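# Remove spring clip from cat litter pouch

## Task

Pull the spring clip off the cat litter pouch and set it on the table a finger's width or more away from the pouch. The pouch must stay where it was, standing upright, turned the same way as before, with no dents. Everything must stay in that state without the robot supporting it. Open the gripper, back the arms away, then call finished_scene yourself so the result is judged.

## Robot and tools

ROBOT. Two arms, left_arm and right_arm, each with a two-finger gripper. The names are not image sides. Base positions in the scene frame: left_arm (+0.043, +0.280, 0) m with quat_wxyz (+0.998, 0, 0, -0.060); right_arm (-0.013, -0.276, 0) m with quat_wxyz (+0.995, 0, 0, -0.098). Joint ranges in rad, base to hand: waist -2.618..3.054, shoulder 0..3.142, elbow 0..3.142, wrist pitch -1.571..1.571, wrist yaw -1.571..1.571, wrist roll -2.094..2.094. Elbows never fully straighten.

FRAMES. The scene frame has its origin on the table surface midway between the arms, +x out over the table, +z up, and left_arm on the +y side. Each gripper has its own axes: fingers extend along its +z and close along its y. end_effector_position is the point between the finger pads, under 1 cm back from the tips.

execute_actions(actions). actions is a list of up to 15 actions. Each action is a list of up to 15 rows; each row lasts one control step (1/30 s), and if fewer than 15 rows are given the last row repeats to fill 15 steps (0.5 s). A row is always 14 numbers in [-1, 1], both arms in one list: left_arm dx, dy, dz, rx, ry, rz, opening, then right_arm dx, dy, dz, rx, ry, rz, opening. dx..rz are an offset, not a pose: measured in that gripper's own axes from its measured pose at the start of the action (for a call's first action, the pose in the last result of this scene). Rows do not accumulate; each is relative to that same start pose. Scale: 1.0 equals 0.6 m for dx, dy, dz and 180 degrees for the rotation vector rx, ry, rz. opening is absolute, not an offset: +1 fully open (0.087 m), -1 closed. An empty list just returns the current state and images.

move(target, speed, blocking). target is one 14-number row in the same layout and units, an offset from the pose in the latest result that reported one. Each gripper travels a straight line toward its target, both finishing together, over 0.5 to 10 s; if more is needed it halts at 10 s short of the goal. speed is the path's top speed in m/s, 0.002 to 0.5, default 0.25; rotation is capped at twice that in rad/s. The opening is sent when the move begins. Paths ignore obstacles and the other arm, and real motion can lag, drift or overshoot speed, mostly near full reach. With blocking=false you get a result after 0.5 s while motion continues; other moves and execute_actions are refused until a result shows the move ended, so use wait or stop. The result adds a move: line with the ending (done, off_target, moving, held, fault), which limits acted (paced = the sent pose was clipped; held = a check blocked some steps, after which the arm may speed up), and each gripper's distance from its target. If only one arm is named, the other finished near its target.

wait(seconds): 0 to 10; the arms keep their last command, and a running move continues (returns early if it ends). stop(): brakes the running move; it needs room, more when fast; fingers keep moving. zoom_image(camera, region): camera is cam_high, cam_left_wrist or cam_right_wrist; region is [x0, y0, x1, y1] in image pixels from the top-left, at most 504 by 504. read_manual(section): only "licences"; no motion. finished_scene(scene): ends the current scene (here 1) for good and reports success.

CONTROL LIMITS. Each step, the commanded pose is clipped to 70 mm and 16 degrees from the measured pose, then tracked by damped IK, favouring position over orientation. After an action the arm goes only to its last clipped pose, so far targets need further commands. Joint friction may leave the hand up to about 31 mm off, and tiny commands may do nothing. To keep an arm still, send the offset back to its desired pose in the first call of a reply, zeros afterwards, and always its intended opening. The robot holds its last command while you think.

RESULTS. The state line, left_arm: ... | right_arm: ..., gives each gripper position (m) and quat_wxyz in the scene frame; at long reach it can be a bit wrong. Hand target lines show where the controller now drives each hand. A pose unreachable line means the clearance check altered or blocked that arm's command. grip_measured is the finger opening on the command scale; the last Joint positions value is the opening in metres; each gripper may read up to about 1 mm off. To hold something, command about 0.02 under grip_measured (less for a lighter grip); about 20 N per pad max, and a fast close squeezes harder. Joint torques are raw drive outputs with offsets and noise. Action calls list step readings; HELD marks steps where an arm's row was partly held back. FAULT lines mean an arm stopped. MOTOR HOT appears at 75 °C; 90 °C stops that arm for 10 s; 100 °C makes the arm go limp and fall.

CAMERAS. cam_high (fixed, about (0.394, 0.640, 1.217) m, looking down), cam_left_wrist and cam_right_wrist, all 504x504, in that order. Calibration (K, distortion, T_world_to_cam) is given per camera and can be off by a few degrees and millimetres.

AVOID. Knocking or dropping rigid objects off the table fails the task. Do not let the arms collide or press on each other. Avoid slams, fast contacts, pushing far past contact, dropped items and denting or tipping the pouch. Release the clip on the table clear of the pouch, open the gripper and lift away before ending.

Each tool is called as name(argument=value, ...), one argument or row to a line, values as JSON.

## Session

execute_actions(
  actions=[],
)

Scene clock: 0.00 s.
left_arm: end_effector_position=(+0.1731, +0.4657, +0.1507) grip_measured=+1.000 end_effector_quat_wxyz=(+0.588, -0.177, +0.786, +0.071) | right_arm: end_effector_position=(+0.2124, -0.6309, +0.2884) grip_measured=+0.995 end_effector_quat_wxyz=(+0.490, +0.071, +0.858, -0.134)
Joint positions: left_arm=[ 1.815  0.845  0.576 -0.698  1.199  0.833  0.087] | right_arm=[-1.047  1.589  1.673 -0.808 -0.752 -0.726  0.087]
Joint velocities: left_arm=[-0.007 -0.002  0.002  0.051 -0.037 -0.11   0.   ] | right_arm=[-0.002  0.002  0.012  0.022 -0.022  0.007  0.001]
Joint torques (N m, as the arm reports them, + toward a larger angle): no reading
Motor temperatures (°C, as the motors report them): left_arm=[25 24 29 28 26 25] | right_arm=[26 24 26 27 23 27]
Hand target (left_arm): +0.173, +0.466, +0.151; +0.588, -0.177, +0.786, +0.071
Hand target (right_arm): +0.212, -0.631, +0.288; +0.490, +0.071, +0.858, -0.134
camera_calibration (this result's frames):
cam_left_wrist: T_world_to_cam=[[0.347211, -0.934368, 0.0800106, 0.364022], [-0.859342, -0.351167, -0.371771, 0.386653], [0.375467, 0.0603264, -0.92487, 0.191027], [0, 0, 0, 1]] pos_world=[0.13415, 0.464386, 0.291296]
cam_right_wrist: T_world_to_cam=[[-0.269079, -0.950136, 0.157602, -0.589469], [-0.952114, 0.237753, -0.192228, 0.431975], [0.145172, -0.20178, -0.968612, 0.263664], [0, 0, 0, 1]] pos_world=[0.214399, -0.609578, 0.431327]

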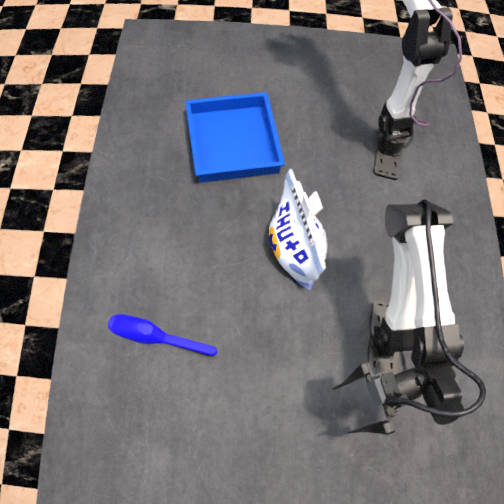

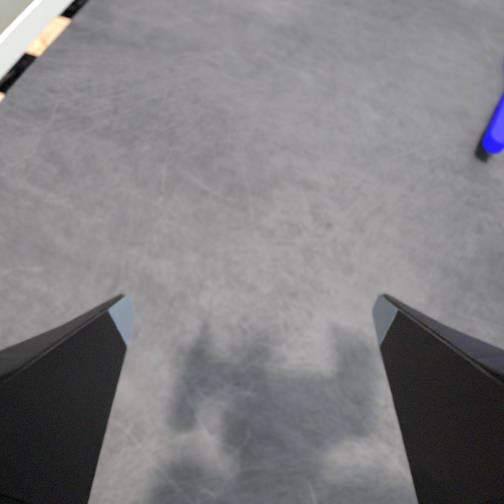

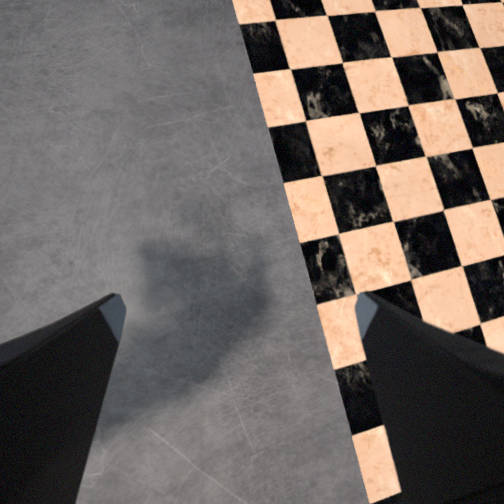

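move(
  target=[0,0,0,0,0,0,1,-0.04,1,-0.31,-0.495,-0.058,-0.453,1],
  speed=0.35,
)

Scene clock: 7.83 s.
left_arm: end_effector_position=(+0.1731, +0.4657, +0.1507) grip_measured=+1.000 end_effector_quat_wxyz=(+0.588, -0.177, +0.786, +0.071) | right_arm: end_effector_position=(+0.2204, -0.0026, +0.3011) grip_measured=+0.995 end_effector_quat_wxyz=(-0.273, +0.790, -0.516, -0.185)
Joint positions: left_arm=[ 1.815  0.845  0.576 -0.698  1.199  0.833  0.087] | right_arm=[ 0.921  1.716  2.129 -1.508 -0.494 -1.138  0.087]
Joint velocities: left_arm=[ 0.002 -0.002 -0.002 -0.022  0.066  0.007  0.   ] | right_arm=[-0.007 -0.012  0.002 -0.007  0.022  0.051 -0.   ]
Joint torques (N m, as the arm reports them, + toward a larger angle): left_arm=[ 0.13 -0.64  6.64  1.5   0.52  0.1 ] | right_arm=[ 0.62 -6.54  6.55  1.04 -0.38 -0.01]
Motor temperatures (°C, as the motors report them): left_arm=[25 24 31 29 26 25] | right_arm=[26 25 27 28 23 27]
Hand target (left_arm): +0.173, +0.466, +0.151; +0.588, -0.177, +0.786, +0.071
Hand target (right_arm): +0.218, -0.001, +0.306; -0.276, +0.794, -0.509, -0.185
Off the commanded pose (left_arm): 0.000 m, 0 deg.
Off the commanded pose (right_arm): 0.004 m, 1 deg.
move: done
camera_calibration (this result's frames):
cam_left_wrist: T_world_to_cam=[[0.347211, -0.934368, 0.0800106, 0.364022], [-0.859342, -0.351167, -0.371771, 0.386653], [0.375467, 0.0603264, -0.92487, 0.191027], [0, 0, 0, 1]] pos_world=[0.13415, 0.464386, 0.291296]
cam_right_wrist: T_world_to_cam=[[0.921072, 0.303029, 0.244539, -0.277617], [0.251772, -0.94253, 0.219653, -0.0998234], [0.297047, -0.140748, -0.944433, 0.360963], [0, 0, 0, 1]] pos_world=[0.173615, 0.0408443, 0.43072]

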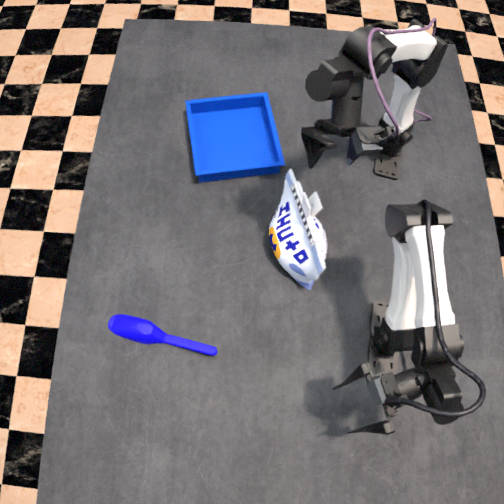

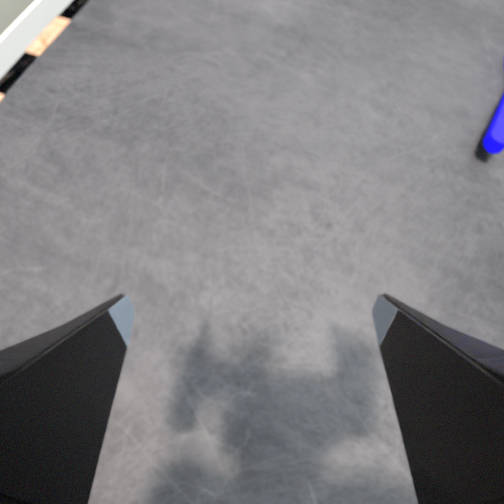

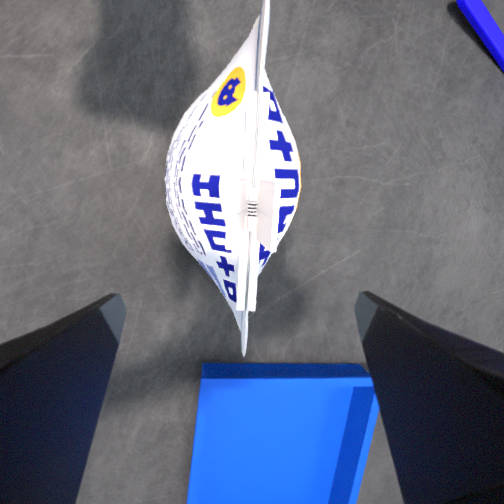

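move(
  target=[0,0,0,0,0,0,1,0.058,-0.014,0.152,-0.026,0,0.038,0.4],
  speed=0.12,
)

Scene clock: 12.10 s.
left_arm: end_effector_position=(+0.1731, +0.4657, +0.1507) grip_measured=+1.000 end_effector_quat_wxyz=(+0.588, -0.177, +0.786, +0.071) | right_arm: end_effector_position=(+0.2419, +0.0265, +0.2134) grip_measured=+0.400 end_effector_quat_wxyz=(-0.225, +0.769, -0.558, -0.216)
Joint positions: left_arm=[ 1.815  0.845  0.576 -0.698  1.199  0.833  0.087] | right_arm=[ 0.928  1.79   1.857 -1.248 -0.514 -1.051  0.061]
Joint velocities: left_arm=[ 0.002 -0.002 -0.007  0.037 -0.081  0.051  0.   ] | right_arm=[ 0.017 -0.007  0.007  0.051  0.007 -0.066  0.002]
Joint torques (N m, as the arm reports them, + toward a larger angle): left_arm=[ 0.14 -0.64  6.67  1.5   0.52  0.08] | right_arm=[ 0.85 -8.61  4.84  1.29 -0.48  0.14]
Motor temperatures (°C, as the motors report them): left_arm=[25 24 31 29 26 25] | right_arm=[26 26 27 28 23 27]
Hand target (left_arm): +0.173, +0.466, +0.151; +0.588, -0.177, +0.786, +0.071
Hand target (right_arm): +0.240, +0.033, +0.212; -0.228, +0.769, -0.554, -0.222
Off the commanded pose (left_arm): 0.000 m, 0 deg.
Off the commanded pose (right_arm): 0.006 m, 1 deg.
move: done
camera_calibration (this result's frames):
cam_left_wrist: T_world_to_cam=[[0.347211, -0.934368, 0.0800106, 0.364022], [-0.859342, -0.351167, -0.371771, 0.386653], [0.375467, 0.0603264, -0.92487, 0.191027], [0, 0, 0, 1]] pos_world=[0.13415, 0.464386, 0.291296]
cam_right_wrist: T_world_to_cam=[[0.959346, 0.260372, 0.108912, -0.263926], [0.229796, -0.944644, 0.234181, -0.0562304], [0.163858, -0.199633, -0.966073, 0.314281], [0, 0, 0, 1]] pos_world=[0.21462, 0.0783419, 0.345531]

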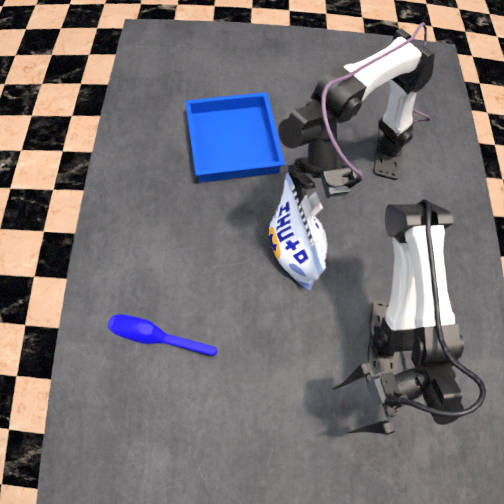

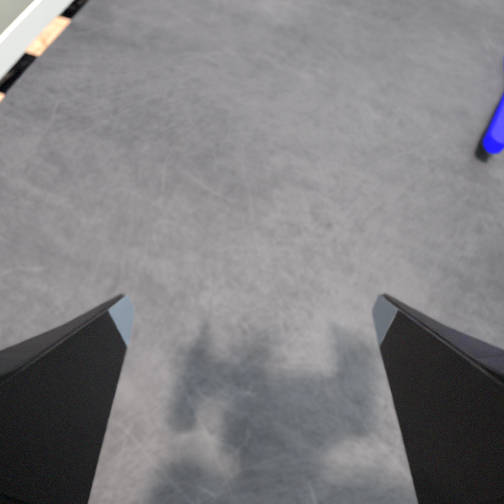

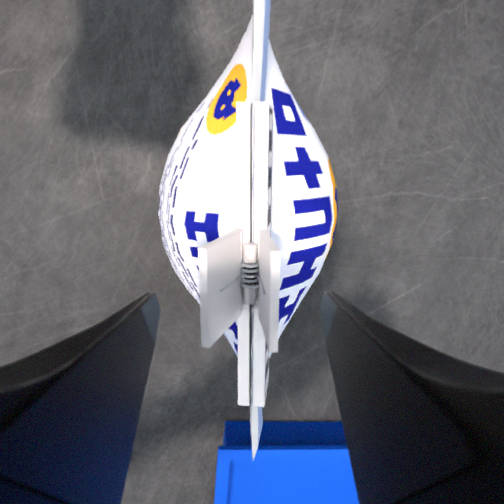

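move(
  target=[0,0,0,0,0,0,1,0.012,0,0.042,0,0,0,0.4],
  speed=0.06,
)

execute_actions(
  actions=[
    [[0,0,0,0,0,0,1,0,0,0,0,0,0,-0.7]],
  ],
)

Scene clock: 15.60 s.
left_arm: end_effector_position=(+0.1731, +0.4657, +0.1507) grip_measured=+1.000 end_effector_quat_wxyz=(+0.588, -0.177, +0.786, +0.071) | right_arm: end_effector_position=(+0.2424, +0.0323, +0.1908) grip_measured=+0.400 end_effector_quat_wxyz=(-0.221, +0.768, -0.561, -0.218)
Joint positions: left_arm=[ 1.815  0.845  0.576 -0.698  1.199  0.833  0.087] | right_arm=[ 0.938  1.79   1.766 -1.16  -0.511 -1.037  0.061]
Joint velocities: left_arm=[-0.002 -0.002 -0.017 -0.066  0.007  0.051  0.   ] | right_arm=[-0.002 -0.007 -0.022  0.022 -0.007 -0.022 -0.   ]
Joint torques (N m, as the arm reports them, + toward a larger angle): left_arm=[ 0.15 -0.63  6.65  1.49  0.51  0.1 ] | right_arm=[ 0.79 -9.17  4.81  1.27 -0.35  0.13]
Motor temperatures (°C, as the motors report them): left_arm=[25 24 31 29 26 25] | right_arm=[26 26 27 28 23 27]
Hand target (left_arm): +0.173, +0.466, +0.151; +0.588, -0.177, +0.786, +0.071
Hand target (right_arm): +0.242, +0.036, +0.189; -0.225, +0.769, -0.558, -0.216
Off the commanded pose (left_arm): 0.000 m, 0 deg.
Off the commanded pose (right_arm): 0.004 m, 1 deg.
move: done
camera_calibration (this result's frames):
cam_left_wrist: T_world_to_cam=[[0.347211, -0.934368, 0.0800106, 0.364022], [-0.859342, -0.351167, -0.371771, 0.386653], [0.375467, 0.0603264, -0.92487, 0.191027], [0, 0, 0, 1]] pos_world=[0.13415, 0.464386, 0.291296]
cam_right_wrist: T_world_to_cam=[[0.960668, 0.259265, 0.0994899, -0.261996], [0.230265, -0.943958, 0.236476, -0.0461747], [0.155224, -0.204266, -0.96653, 0.295869], [0, 0, 0, 1]] pos_world=[0.216398, 0.0847752, 0.322951]

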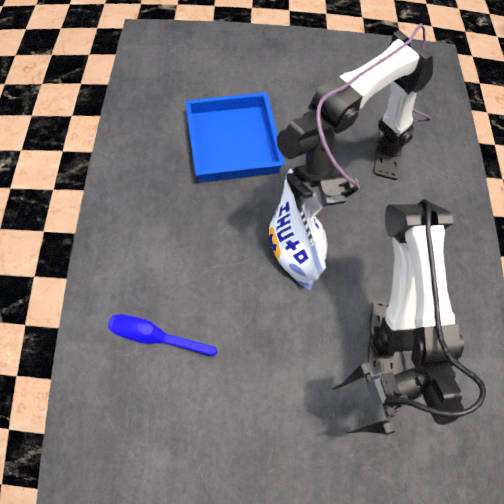

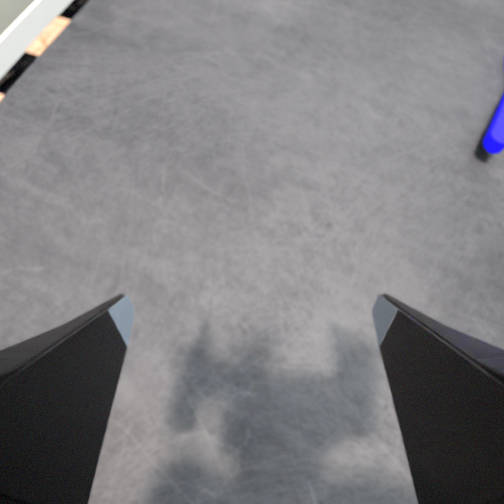

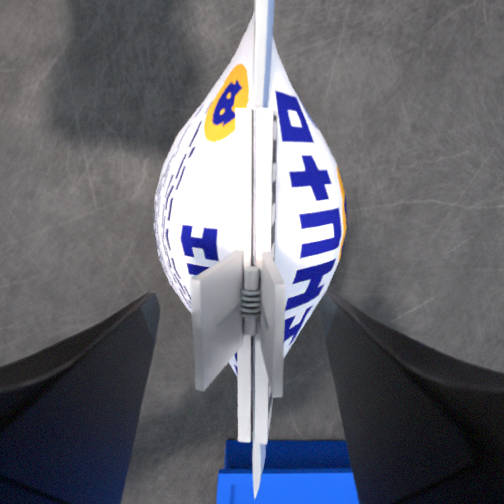

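Scene clock: 16.10 s.
left_arm: end_effector_position=(+0.1731, +0.4657, +0.1507) grip_measured=+1.000 end_effector_quat_wxyz=(+0.588, -0.177, +0.786, +0.071) | right_arm: end_effector_position=(+0.2431, +0.0322, +0.1908) grip_measured=-0.480 end_effector_quat_wxyz=(-0.221, +0.768, -0.560, -0.216)
Joint positions: left_arm=[ 1.815  0.845  0.576 -0.698  1.199  0.833  0.087] | right_arm=[ 0.938  1.79   1.766 -1.158 -0.508 -1.038  0.023]
Joint velocities: left_arm=[-0.012 -0.007  0.007 -0.007 -0.081  0.037  0.   ] | right_arm=[-0.007  0.012 -0.002  0.007  0.095  0.051 -0.   ]
Joint torques (N m, as the arm reports them, + toward a larger angle): left_arm=[ 0.17 -0.67  6.68  1.5   0.51  0.1 ] | right_arm=[-0.08 -8.72  5.81  1.02 -0.43  0.06]
Motor temperatures (°C, as the motors report them): left_arm=[25 24 32 29 26 25] | right_arm=[26 26 27 28 23 27]
Hand target (left_arm): +0.173, +0.466, +0.151; +0.588, -0.177, +0.786, +0.071
Hand target (right_arm): +0.242, +0.032, +0.191; -0.221, +0.768, -0.561, -0.218
Off the commanded pose (left_arm): 0.000 m, 0 deg.
Off the commanded pose (right_arm): 0.001 m, 0 deg.
Step readings (end_effector_position):
0: left_arm (+0.1731, +0.4657, +0.1507) | right_arm (+0.2424, +0.0323, +0.1908)
1: left_arm (+0.1731, +0.4657, +0.1507) | right_arm (+0.2424, +0.0323, +0.1908)
2: left_arm (+0.1731, +0.4657, +0.1507) | right_arm (+0.2424, +0.0323, +0.1908)
4: left_arm (+0.1731, +0.4657, +0.1507) | right_arm (+0.2426, +0.0322, +0.1908)
8: left_arm (+0.1731, +0.4657, +0.1507) | right_arm (+0.2431, +0.0322, +0.1908)
15: end_effector_position above
camera_calibration (this result's frames):
cam_left_wrist: T_world_to_cam=[[0.347211, -0.934368, 0.0800106, 0.364022], [-0.859342, -0.351167, -0.371771, 0.386653], [0.375467, 0.0603264, -0.92487, 0.191027], [0, 0, 0, 1]] pos_world=[0.13415, 0.464386, 0.291296]
cam_right_wrist: T_world_to_cam=[[0.960456, 0.258848, 0.102574, -0.263157], [0.228932, -0.943847, 0.238207, -0.0464211], [0.158474, -0.205305, -0.965783, 0.294805], [0, 0, 0, 1]] pos_world=[0.216659, 0.0848282, 0.322769]

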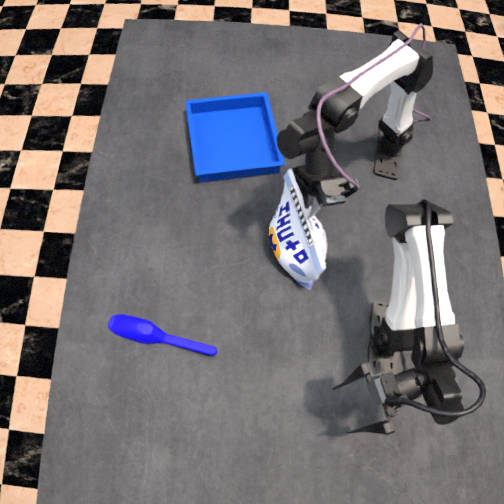

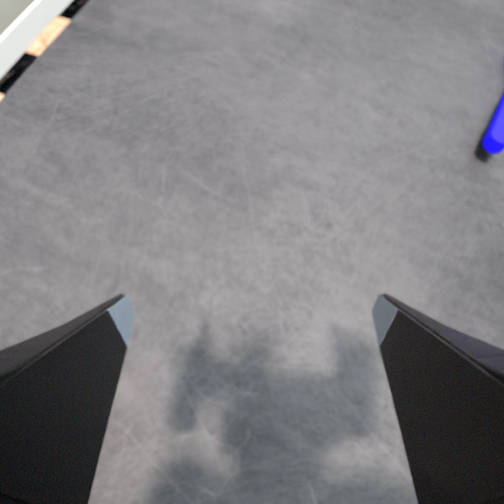

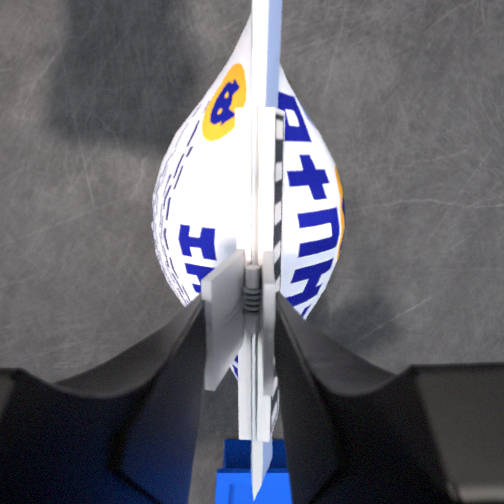

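execute_actions(
  actions=[
    [[0,0,0,0,0,0,1,-0.045,-0.018,-0.05,0.015,-0.012,-0.012,-0.7]],
    [[0,0,0,0,0,0,1,-0.045,-0.012,-0.055,0.01,0,-0.008,-0.7]],
    [[0,0,0,0,0,0,1,-0.025,0,-0.035,0.01,0,-0.008,-0.7]],
  ],
)

Scene clock: 19.43 s.
left_arm: end_effector_position=(+0.1731, +0.4657, +0.1507) grip_measured=+1.000 end_effector_quat_wxyz=(+0.588, -0.177, +0.786, +0.071) | right_arm: end_effector_position=(+0.2502, +0.0324, +0.2825) grip_measured=-0.480 end_effector_quat_wxyz=(-0.270, +0.768, -0.548, -0.193)
Joint positions: left_arm=[ 1.815  0.845  0.576 -0.698  1.199  0.833  0.087] | right_arm=[ 0.938  1.86   2.22  -1.433 -0.481 -1.037  0.023]
Joint velocities: left_arm=[-0.012  0.017  0.002 -0.007 -0.051  0.007  0.   ] | right_arm=[-0.002 -0.012 -0.012 -0.037  0.081 -0.066 -0.   ]
Joint torques (N m, as the arm reports them, + toward a larger angle): left_arm=[ 0.14 -0.66  6.66  1.49  0.51  0.1 ] | right_arm=[ 0.86 -8.69  6.77  1.2  -0.34  0.07]
Motor temperatures (°C, as the motors report them): left_arm=[25 24 32 29 26 25] | right_arm=[26 27 28 28 23 27]
Hand target (left_arm): +0.173, +0.466, +0.151; +0.588, -0.177, +0.786, +0.071
Hand target (right_arm): +0.247, +0.035, +0.290; -0.277, +0.770, -0.542, -0.191
Off the commanded pose (left_arm): 0.000 m, 0 deg.
Off the commanded pose (right_arm): 0.008 m, 1 deg.
Step readings (end_effector_position; steps 1 to 15: 1st action; 16 to 30: 2nd action; 31 to 45: 3rd action):
0: left_arm (+0.1731, +0.4657, +0.1507) | right_arm (+0.2431, +0.0322, +0.1908)
1: left_arm (+0.1731, +0.4657, +0.1507) | right_arm (+0.2435, +0.0322, +0.1938)
2: left_arm (+0.1731, +0.4657, +0.1507) | right_arm (+0.2450, +0.0335, +0.1990)
4: left_arm (+0.1731, +0.4657, +0.1507) | right_arm (+0.2460, +0.0352, +0.2114)
8: left_arm (+0.1731, +0.4657, +0.1507) | right_arm (+0.2481, +0.0380, +0.2241)
15: left_arm (+0.1731, +0.4657, +0.1507) | right_arm (+0.2473, +0.0373, +0.2243)
16: left_arm (+0.1731, +0.4657, +0.1507) | right_arm (+0.2470, +0.0359, +0.2277)
17: left_arm (+0.1731, +0.4657, +0.1507) | right_arm (+0.2489, +0.0367, +0.2340)
19: left_arm (+0.1731, +0.4657, +0.1507) | right_arm (+0.2541, +0.0405, +0.2518)
23: left_arm (+0.1731, +0.4657, +0.1507) | right_arm (+0.2547, +0.0410, +0.2727)
30: left_arm (+0.1731, +0.4657, +0.1507) | right_arm (+0.2510, +0.0370, +0.2645)
31: left_arm (+0.1731, +0.4657, +0.1507) | right_arm (+0.2508, +0.0360, +0.2650)
32: left_arm (+0.1731, +0.4657, +0.1507) | right_arm (+0.2513, +0.0354, +0.2673)
34: left_arm (+0.1731, +0.4657, +0.1507) | right_arm (+0.2522, +0.0352, +0.2753)
38: left_arm (+0.1731, +0.4657, +0.1507) | right_arm (+0.2523, +0.0351, +0.2840)
45: end_effector_position above
camera_calibration (this result's frames):
cam_left_wrist: T_world_to_cam=[[0.347211, -0.934368, 0.0800106, 0.364022], [-0.859342, -0.351167, -0.371771, 0.386653], [0.375467, 0.0603264, -0.92487, 0.191027], [0, 0, 0, 1]] pos_world=[0.13415, 0.464386, 0.291296]
cam_right_wrist: T_world_to_cam=[[0.94852, 0.238562, 0.208321, -0.305604], [0.19589, -0.958744, 0.206005, -0.051889], [0.248871, -0.154592, -0.95612, 0.355354], [0, 0, 0, 1]] pos_world=[0.211598, 0.0780922, 0.414114]

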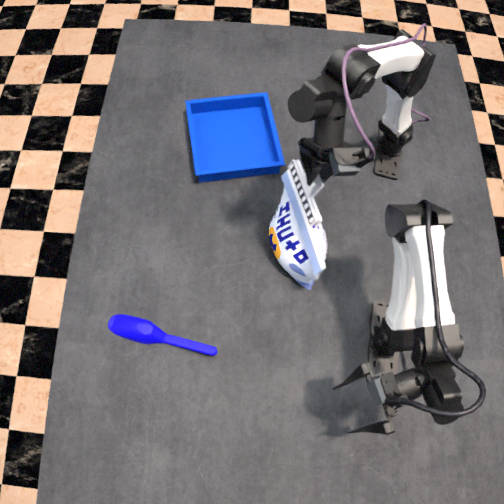

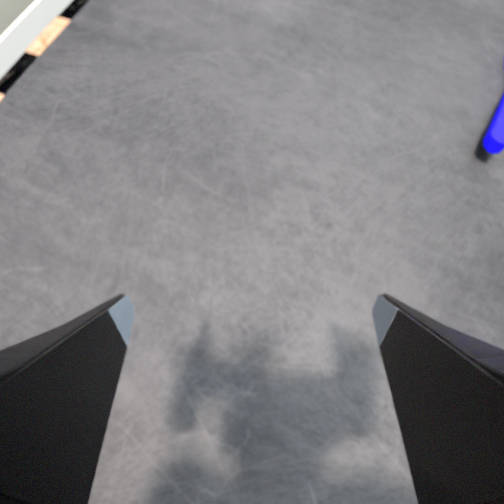

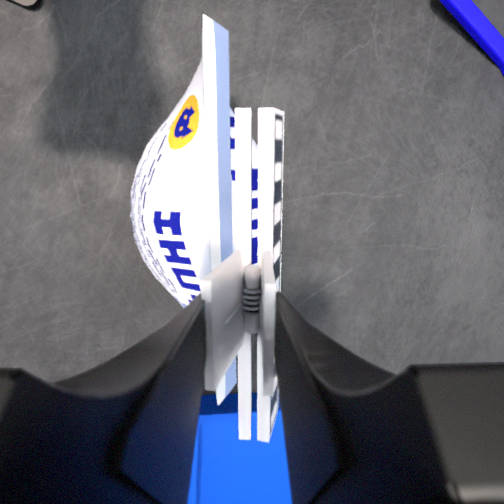

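move(
  target=[0,0,0,0,0,0,1,0.063,0.215,-0.105,0,0,0,-0.7],
)

move(
  target=[0,0,0,0,0,0,1,0.2,0.069,0.264,0,0,0,-0.7],
  speed=0.2,
)

move(
  target=[0,0,0,0,0,0,1,0.036,0.012,0.047,0,0.01,0,-0.7],
  speed=0.05,
)

Scene clock: 25.03 s.
left_arm: end_effector_position=(+0.1731, +0.4657, +0.1507) grip_measured=+1.000 end_effector_quat_wxyz=(+0.588, -0.177, +0.786, +0.071) | right_arm: end_effector_position=(+0.1420, -0.0674, +0.2858) grip_measured=-0.480 end_effector_quat_wxyz=(-0.271, +0.768, -0.548, -0.191)
Joint positions: left_arm=[ 1.815  0.845  0.576 -0.698  1.199  0.833  0.087] | right_arm=[ 0.938  1.298  1.667 -1.441 -0.478 -1.037  0.023]
Joint velocities: left_arm=[-0.002  0.002 -0.017  0.007  0.007 -0.022  0.   ] | right_arm=[-0.002 -0.002 -0.012  0.022  0.007 -0.007 -0.001]
Joint torques (N m, as the arm reports them, + toward a larger angle): left_arm=[ 0.18 -0.66  6.66  1.49  0.52  0.09] | right_arm=[-0.87 -3.68  4.18  1.25 -0.44 -0.04]
Motor temperatures (°C, as the motors report them): left_arm=[25 24 32 30 26 25] | right_arm=[26 28 28 28 23 27]
Hand target (left_arm): +0.173, +0.466, +0.151; +0.588, -0.177, +0.786, +0.071
Hand target (right_arm): +0.142, -0.069, +0.284; -0.270, +0.768, -0.548, -0.193
Off the commanded pose (left_arm): 0.000 m, 0 deg.
Off the commanded pose (right_arm): 0.003 m, 0 deg.
move: done
camera_calibration (this result's frames):
cam_left_wrist: T_world_to_cam=[[0.347211, -0.934368, 0.0800106, 0.364022], [-0.859342, -0.351167, -0.371771, 0.386653], [0.375467, 0.0603264, -0.92487, 0.191027], [0, 0, 0, 1]] pos_world=[0.13415, 0.464386, 0.291296]
cam_right_wrist: T_world_to_cam=[[0.948012, 0.237552, 0.211762, -0.180838], [0.194004, -0.958881, 0.207148, -0.127069], [0.252263, -0.155296, -0.955116, 0.369148], [0, 0, 0, 1]] pos_world=[0.102966, -0.0215584, 0.417196]

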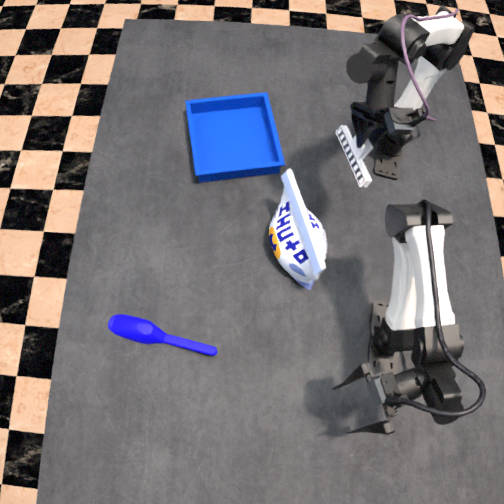

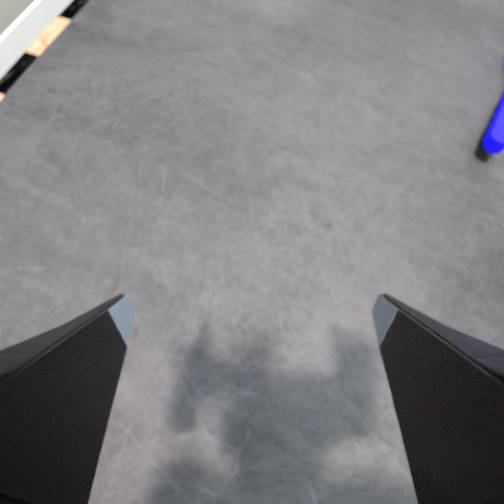

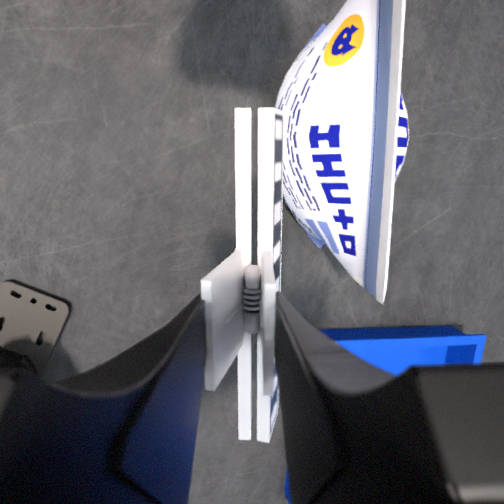

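Scene clock: 26.80 s.
left_arm: end_effector_position=(+0.1731, +0.4657, +0.1507) grip_measured=+1.000 end_effector_quat_wxyz=(+0.588, -0.177, +0.786, +0.071) | right_arm: end_effector_position=(+0.1401, -0.0696, +0.0835) grip_measured=-0.480 end_effector_quat_wxyz=(-0.263, +0.768, -0.552, -0.193)
Joint positions: left_arm=[ 1.815  0.845  0.576 -0.698  1.199  0.833  0.087] | right_arm=[ 0.938  1.133  0.73  -0.687 -0.476 -1.035  0.023]
Joint velocities: left_arm=[-0.012 -0.007 -0.012 -0.007 -0.051  0.037  0.   ] | right_arm=[-0.017 -0.027  0.002  0.007 -0.022  0.051 -0.   ]
Joint torques (N m, as the arm reports them, + toward a larger angle): left_arm=[ 0.16 -0.64  6.64  1.5   0.51  0.09] | right_arm=[ 0.76 -3.18  5.16  1.53 -0.36  0.1 ]
Motor temperatures (°C, as the motors report them): left_arm=[25 24 32 30 26 25] | right_arm=[26 27 28 29 23 27]
Hand target (left_arm): +0.173, +0.466, +0.151; +0.588, -0.177, +0.786, +0.071
Hand target (right_arm): +0.141, -0.066, +0.083; -0.271, +0.768, -0.548, -0.192
Off the commanded pose (left_arm): 0.000 m, 0 deg.
Off the commanded pose (right_arm): 0.004 m, 1 deg.
move: done
camera_calibration (this result's frames):
cam_left_wrist: T_world_to_cam=[[0.347211, -0.934368, 0.0800106, 0.364022], [-0.859342, -0.351167, -0.371771, 0.386653], [0.375467, 0.0603264, -0.92487, 0.191027], [0, 0, 0, 1]] pos_world=[0.13415, 0.464386, 0.291296]
cam_right_wrist: T_world_to_cam=[[0.951575, 0.23736, 0.195361, -0.134883], [0.193899, -0.956552, 0.217741, -0.0875953], [0.238556, -0.169316, -0.956255, 0.17715], [0, 0, 0, 1]] pos_world=[0.103076, -0.0217791, 0.214825]

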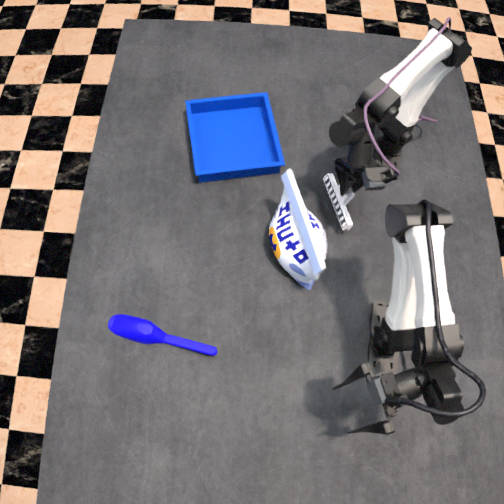

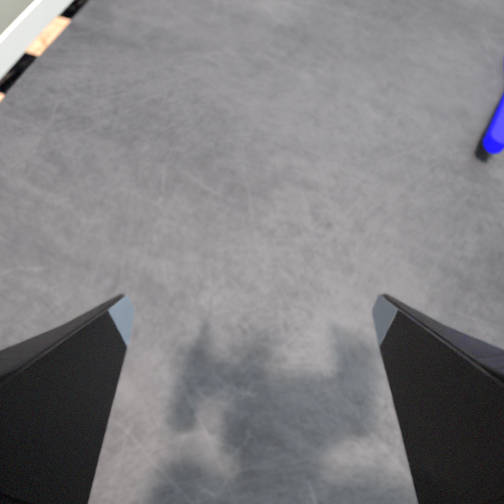

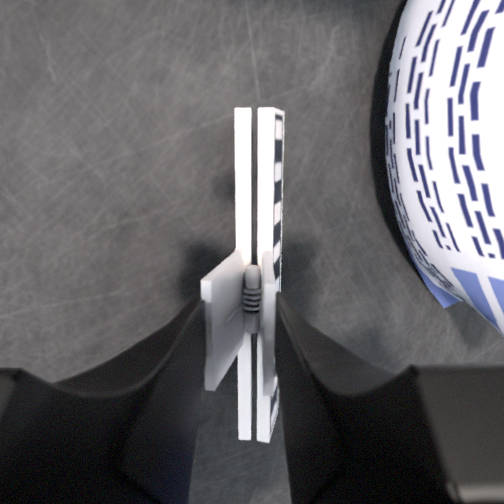

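Scene clock: 27.77 s.
left_arm: end_effector_position=(+0.1731, +0.4657, +0.1507) grip_measured=+1.000 end_effector_quat_wxyz=(+0.588, -0.177, +0.786, +0.071) | right_arm: end_effector_position=(+0.1372, -0.0741, +0.0558) grip_measured=-0.480 end_effector_quat_wxyz=(-0.249, +0.768, -0.560, -0.186)
Joint positions: left_arm=[ 1.815  0.845  0.576 -0.698  1.199  0.833  0.087] | right_arm=[ 0.95   1.159  0.645 -0.597 -0.451 -1.022  0.023]
Joint velocities: left_arm=[-0.022 -0.022 -0.017 -0.022  0.007 -0.022  0.   ] | right_arm=[-0.007  0.007 -0.007  0.037 -0.037 -0.066  0.001]
Joint torques (N m, as the arm reports them, + toward a larger angle): left_arm=[ 0.16 -0.62  6.66  1.49  0.51  0.1 ] | right_arm=[ 1.04 -1.13  4.2   1.79 -0.25  0.09]
Motor temperatures (°C, as the motors report them): left_arm=[25 24 33 30 26 25] | right_arm=[26 27 28 29 23 27]
Hand target (left_arm): +0.173, +0.466, +0.151; +0.588, -0.177, +0.786, +0.071
Hand target (right_arm): +0.139, -0.071, +0.048; -0.254, +0.770, -0.556, -0.181
Off the commanded pose (left_arm): 0.000 m, 0 deg.
Off the commanded pose (right_arm): 0.010 m, 1 deg.
move: done
camera_calibration (this result's frames):
cam_left_wrist: T_world_to_cam=[[0.347211, -0.934368, 0.0800106, 0.364022], [-0.859342, -0.351167, -0.371771, 0.386653], [0.375467, 0.0603264, -0.92487, 0.191027], [0, 0, 0, 1]] pos_world=[0.13415, 0.464386, 0.291296]
cam_right_wrist: T_world_to_cam=[[0.955692, 0.233036, 0.179851, -0.125655], [0.185676, -0.951321, 0.245995, -0.0853765], [0.228421, -0.201702, -0.952439, 0.149356], [0, 0, 0, 1]] pos_world=[0.101824, -0.021813, 0.185854]

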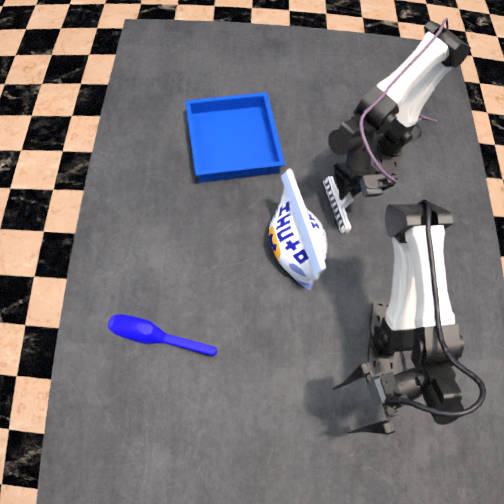

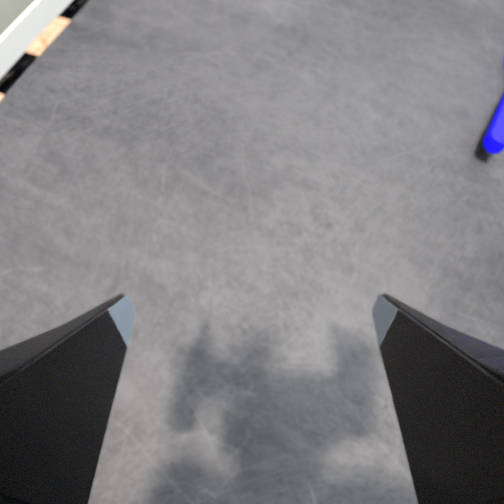

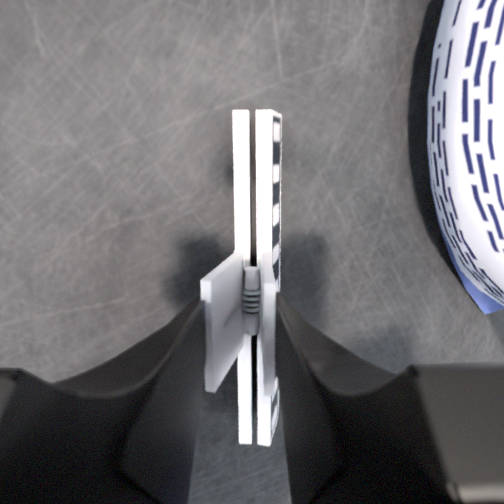

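move(
  target=[0,0,0,0,0,0,1,0,0,0,0,0,0,0.6],
)

move(
  target=[0,0,0,0,0,0,1,-0.11,0.02,-0.18,0,0,0,0.8],
)

Scene clock: 30.20 s.
left_arm: end_effector_position=(+0.1731, +0.4657, +0.1507) grip_measured=+1.000 end_effector_quat_wxyz=(+0.588, -0.177, +0.786, +0.071) | right_arm: end_effector_position=(+0.1373, -0.0742, +0.0558) grip_measured=+0.600 end_effector_quat_wxyz=(-0.249, +0.768, -0.560, -0.185)
Joint positions: left_arm=[ 1.815  0.845  0.576 -0.698  1.199  0.833  0.087] | right_arm=[ 0.95   1.159  0.645 -0.597 -0.45  -1.022  0.07 ]
Joint velocities: left_arm=[-0.007 -0.012 -0.032  0.007  0.022  0.007  0.   ] | right_arm=[-0.007  0.002  0.017 -0.066 -0.051 -0.095 -0.   ]
Joint torques (N m, as the arm reports them, + toward a larger angle): left_arm=[ 0.15 -0.65  6.65  1.5   0.52  0.09] | right_arm=[-0.08 -2.82  5.96  1.17 -0.39  0.07]
Motor temperatures (°C, as the motors report them): left_arm=[25 24 33 30 26 25] | right_arm=[26 27 28 29 23 27]
Hand target (left_arm): +0.173, +0.466, +0.151; +0.588, -0.177, +0.786, +0.071
Hand target (right_arm): +0.137, -0.074, +0.056; -0.249, +0.768, -0.560, -0.186
Off the commanded pose (left_arm): 0.000 m, 0 deg.
Off the commanded pose (right_arm): 0.000 m, 0 deg.
move: done
camera_calibration (this result's frames):
cam_left_wrist: T_world_to_cam=[[0.347211, -0.934368, 0.0800106, 0.364022], [-0.859342, -0.351167, -0.371771, 0.386653], [0.375467, 0.0603264, -0.92487, 0.191027], [0, 0, 0, 1]] pos_world=[0.13415, 0.464386, 0.291296]
cam_right_wrist: T_world_to_cam=[[0.955687, 0.232802, 0.180181, -0.125761], [0.185239, -0.95126, 0.246557, -0.0854369], [0.228798, -0.202255, -0.952231, 0.149182], [0, 0, 0, 1]] pos_world=[0.101882, -0.0218225, 0.185781]

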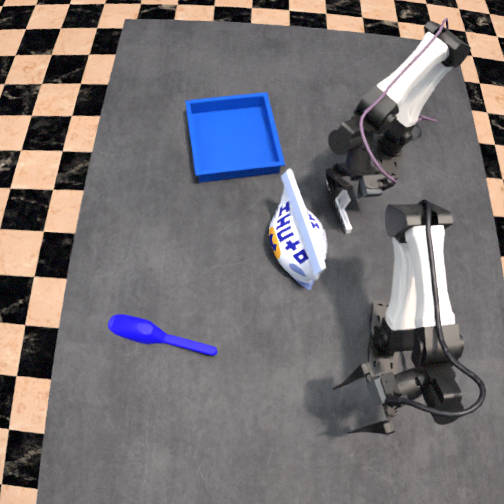

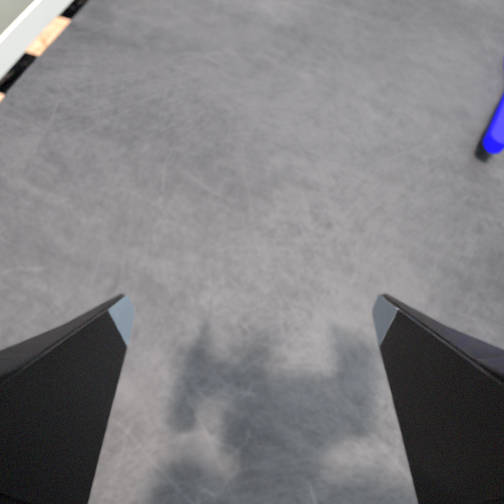

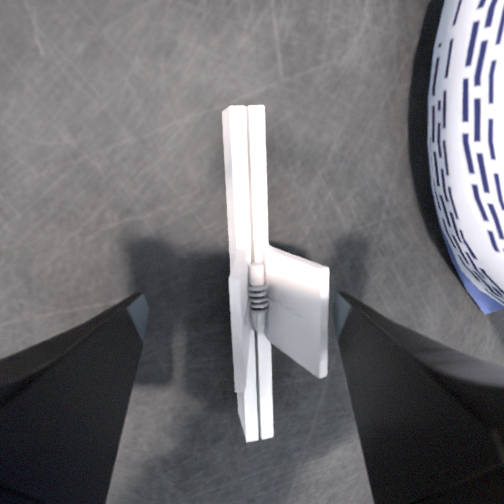

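Scene clock: 31.47 s.
left_arm: end_effector_position=(+0.1731, +0.4657, +0.1507) grip_measured=+1.000 end_effector_quat_wxyz=(+0.588, -0.177, +0.786, +0.071) | right_arm: end_effector_position=(+0.1095, -0.0918, +0.1721) grip_measured=+0.800 end_effector_quat_wxyz=(-0.246, +0.767, -0.562, -0.187)
Joint positions: left_arm=[ 1.815  0.845  0.576 -0.698  1.199  0.833  0.087] | right_arm=[ 0.987  1.02   1.041 -1.122 -0.434 -0.982  0.079]
Joint velocities: left_arm=[ 0.002  0.002 -0.017 -0.051  0.007 -0.037  0.   ] | right_arm=[-0.002  0.002 -0.007 -0.037  0.007 -0.037  0.   ]
Joint torques (N m, as the arm reports them, + toward a larger angle): left_arm=[ 0.16 -0.64  6.67  1.5   0.51  0.09] | right_arm=[ 0.84 -2.09  7.15  1.06 -0.3   0.15]
Motor temperatures (°C, as the motors report them): left_arm=[25 24 33 30 26 25] | right_arm=[26 27 29 29 23 27]
Hand target (left_arm): +0.173, +0.466, +0.151; +0.588, -0.177, +0.786, +0.071
Hand target (right_arm): +0.108, -0.091, +0.178; -0.250, +0.768, -0.560, -0.186
Off the commanded pose (left_arm): 0.000 m, 0 deg.
Off the commanded pose (right_arm): 0.007 m, 0 deg.
move: done
camera_calibration (this result's frames):
cam_left_wrist: T_world_to_cam=[[0.347211, -0.934368, 0.0800106, 0.364022], [-0.859342, -0.351167, -0.371771, 0.386653], [0.375467, 0.0603264, -0.92487, 0.191027], [0, 0, 0, 1]] pos_world=[0.13415, 0.464386, 0.291296]
cam_right_wrist: T_world_to_cam=[[0.957275, 0.231845, 0.172837, -0.115015], [0.185319, -0.950658, 0.24881, -0.126034], [0.221995, -0.20615, -0.953006, 0.263238], [0, 0, 0, 1]] pos_world=[0.0750199, -0.0388827, 0.302105]

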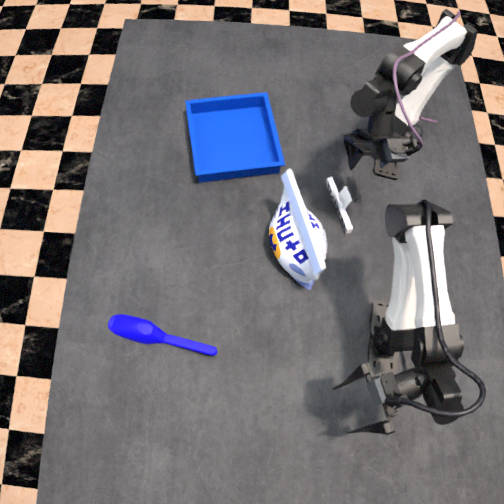

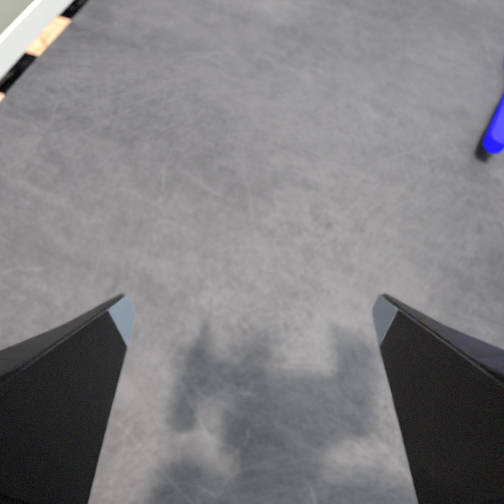

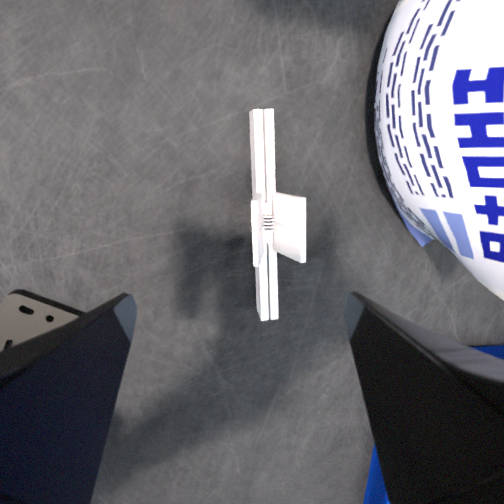

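finished_scene(
  scene=2,
)

The scene is finished: the task was done.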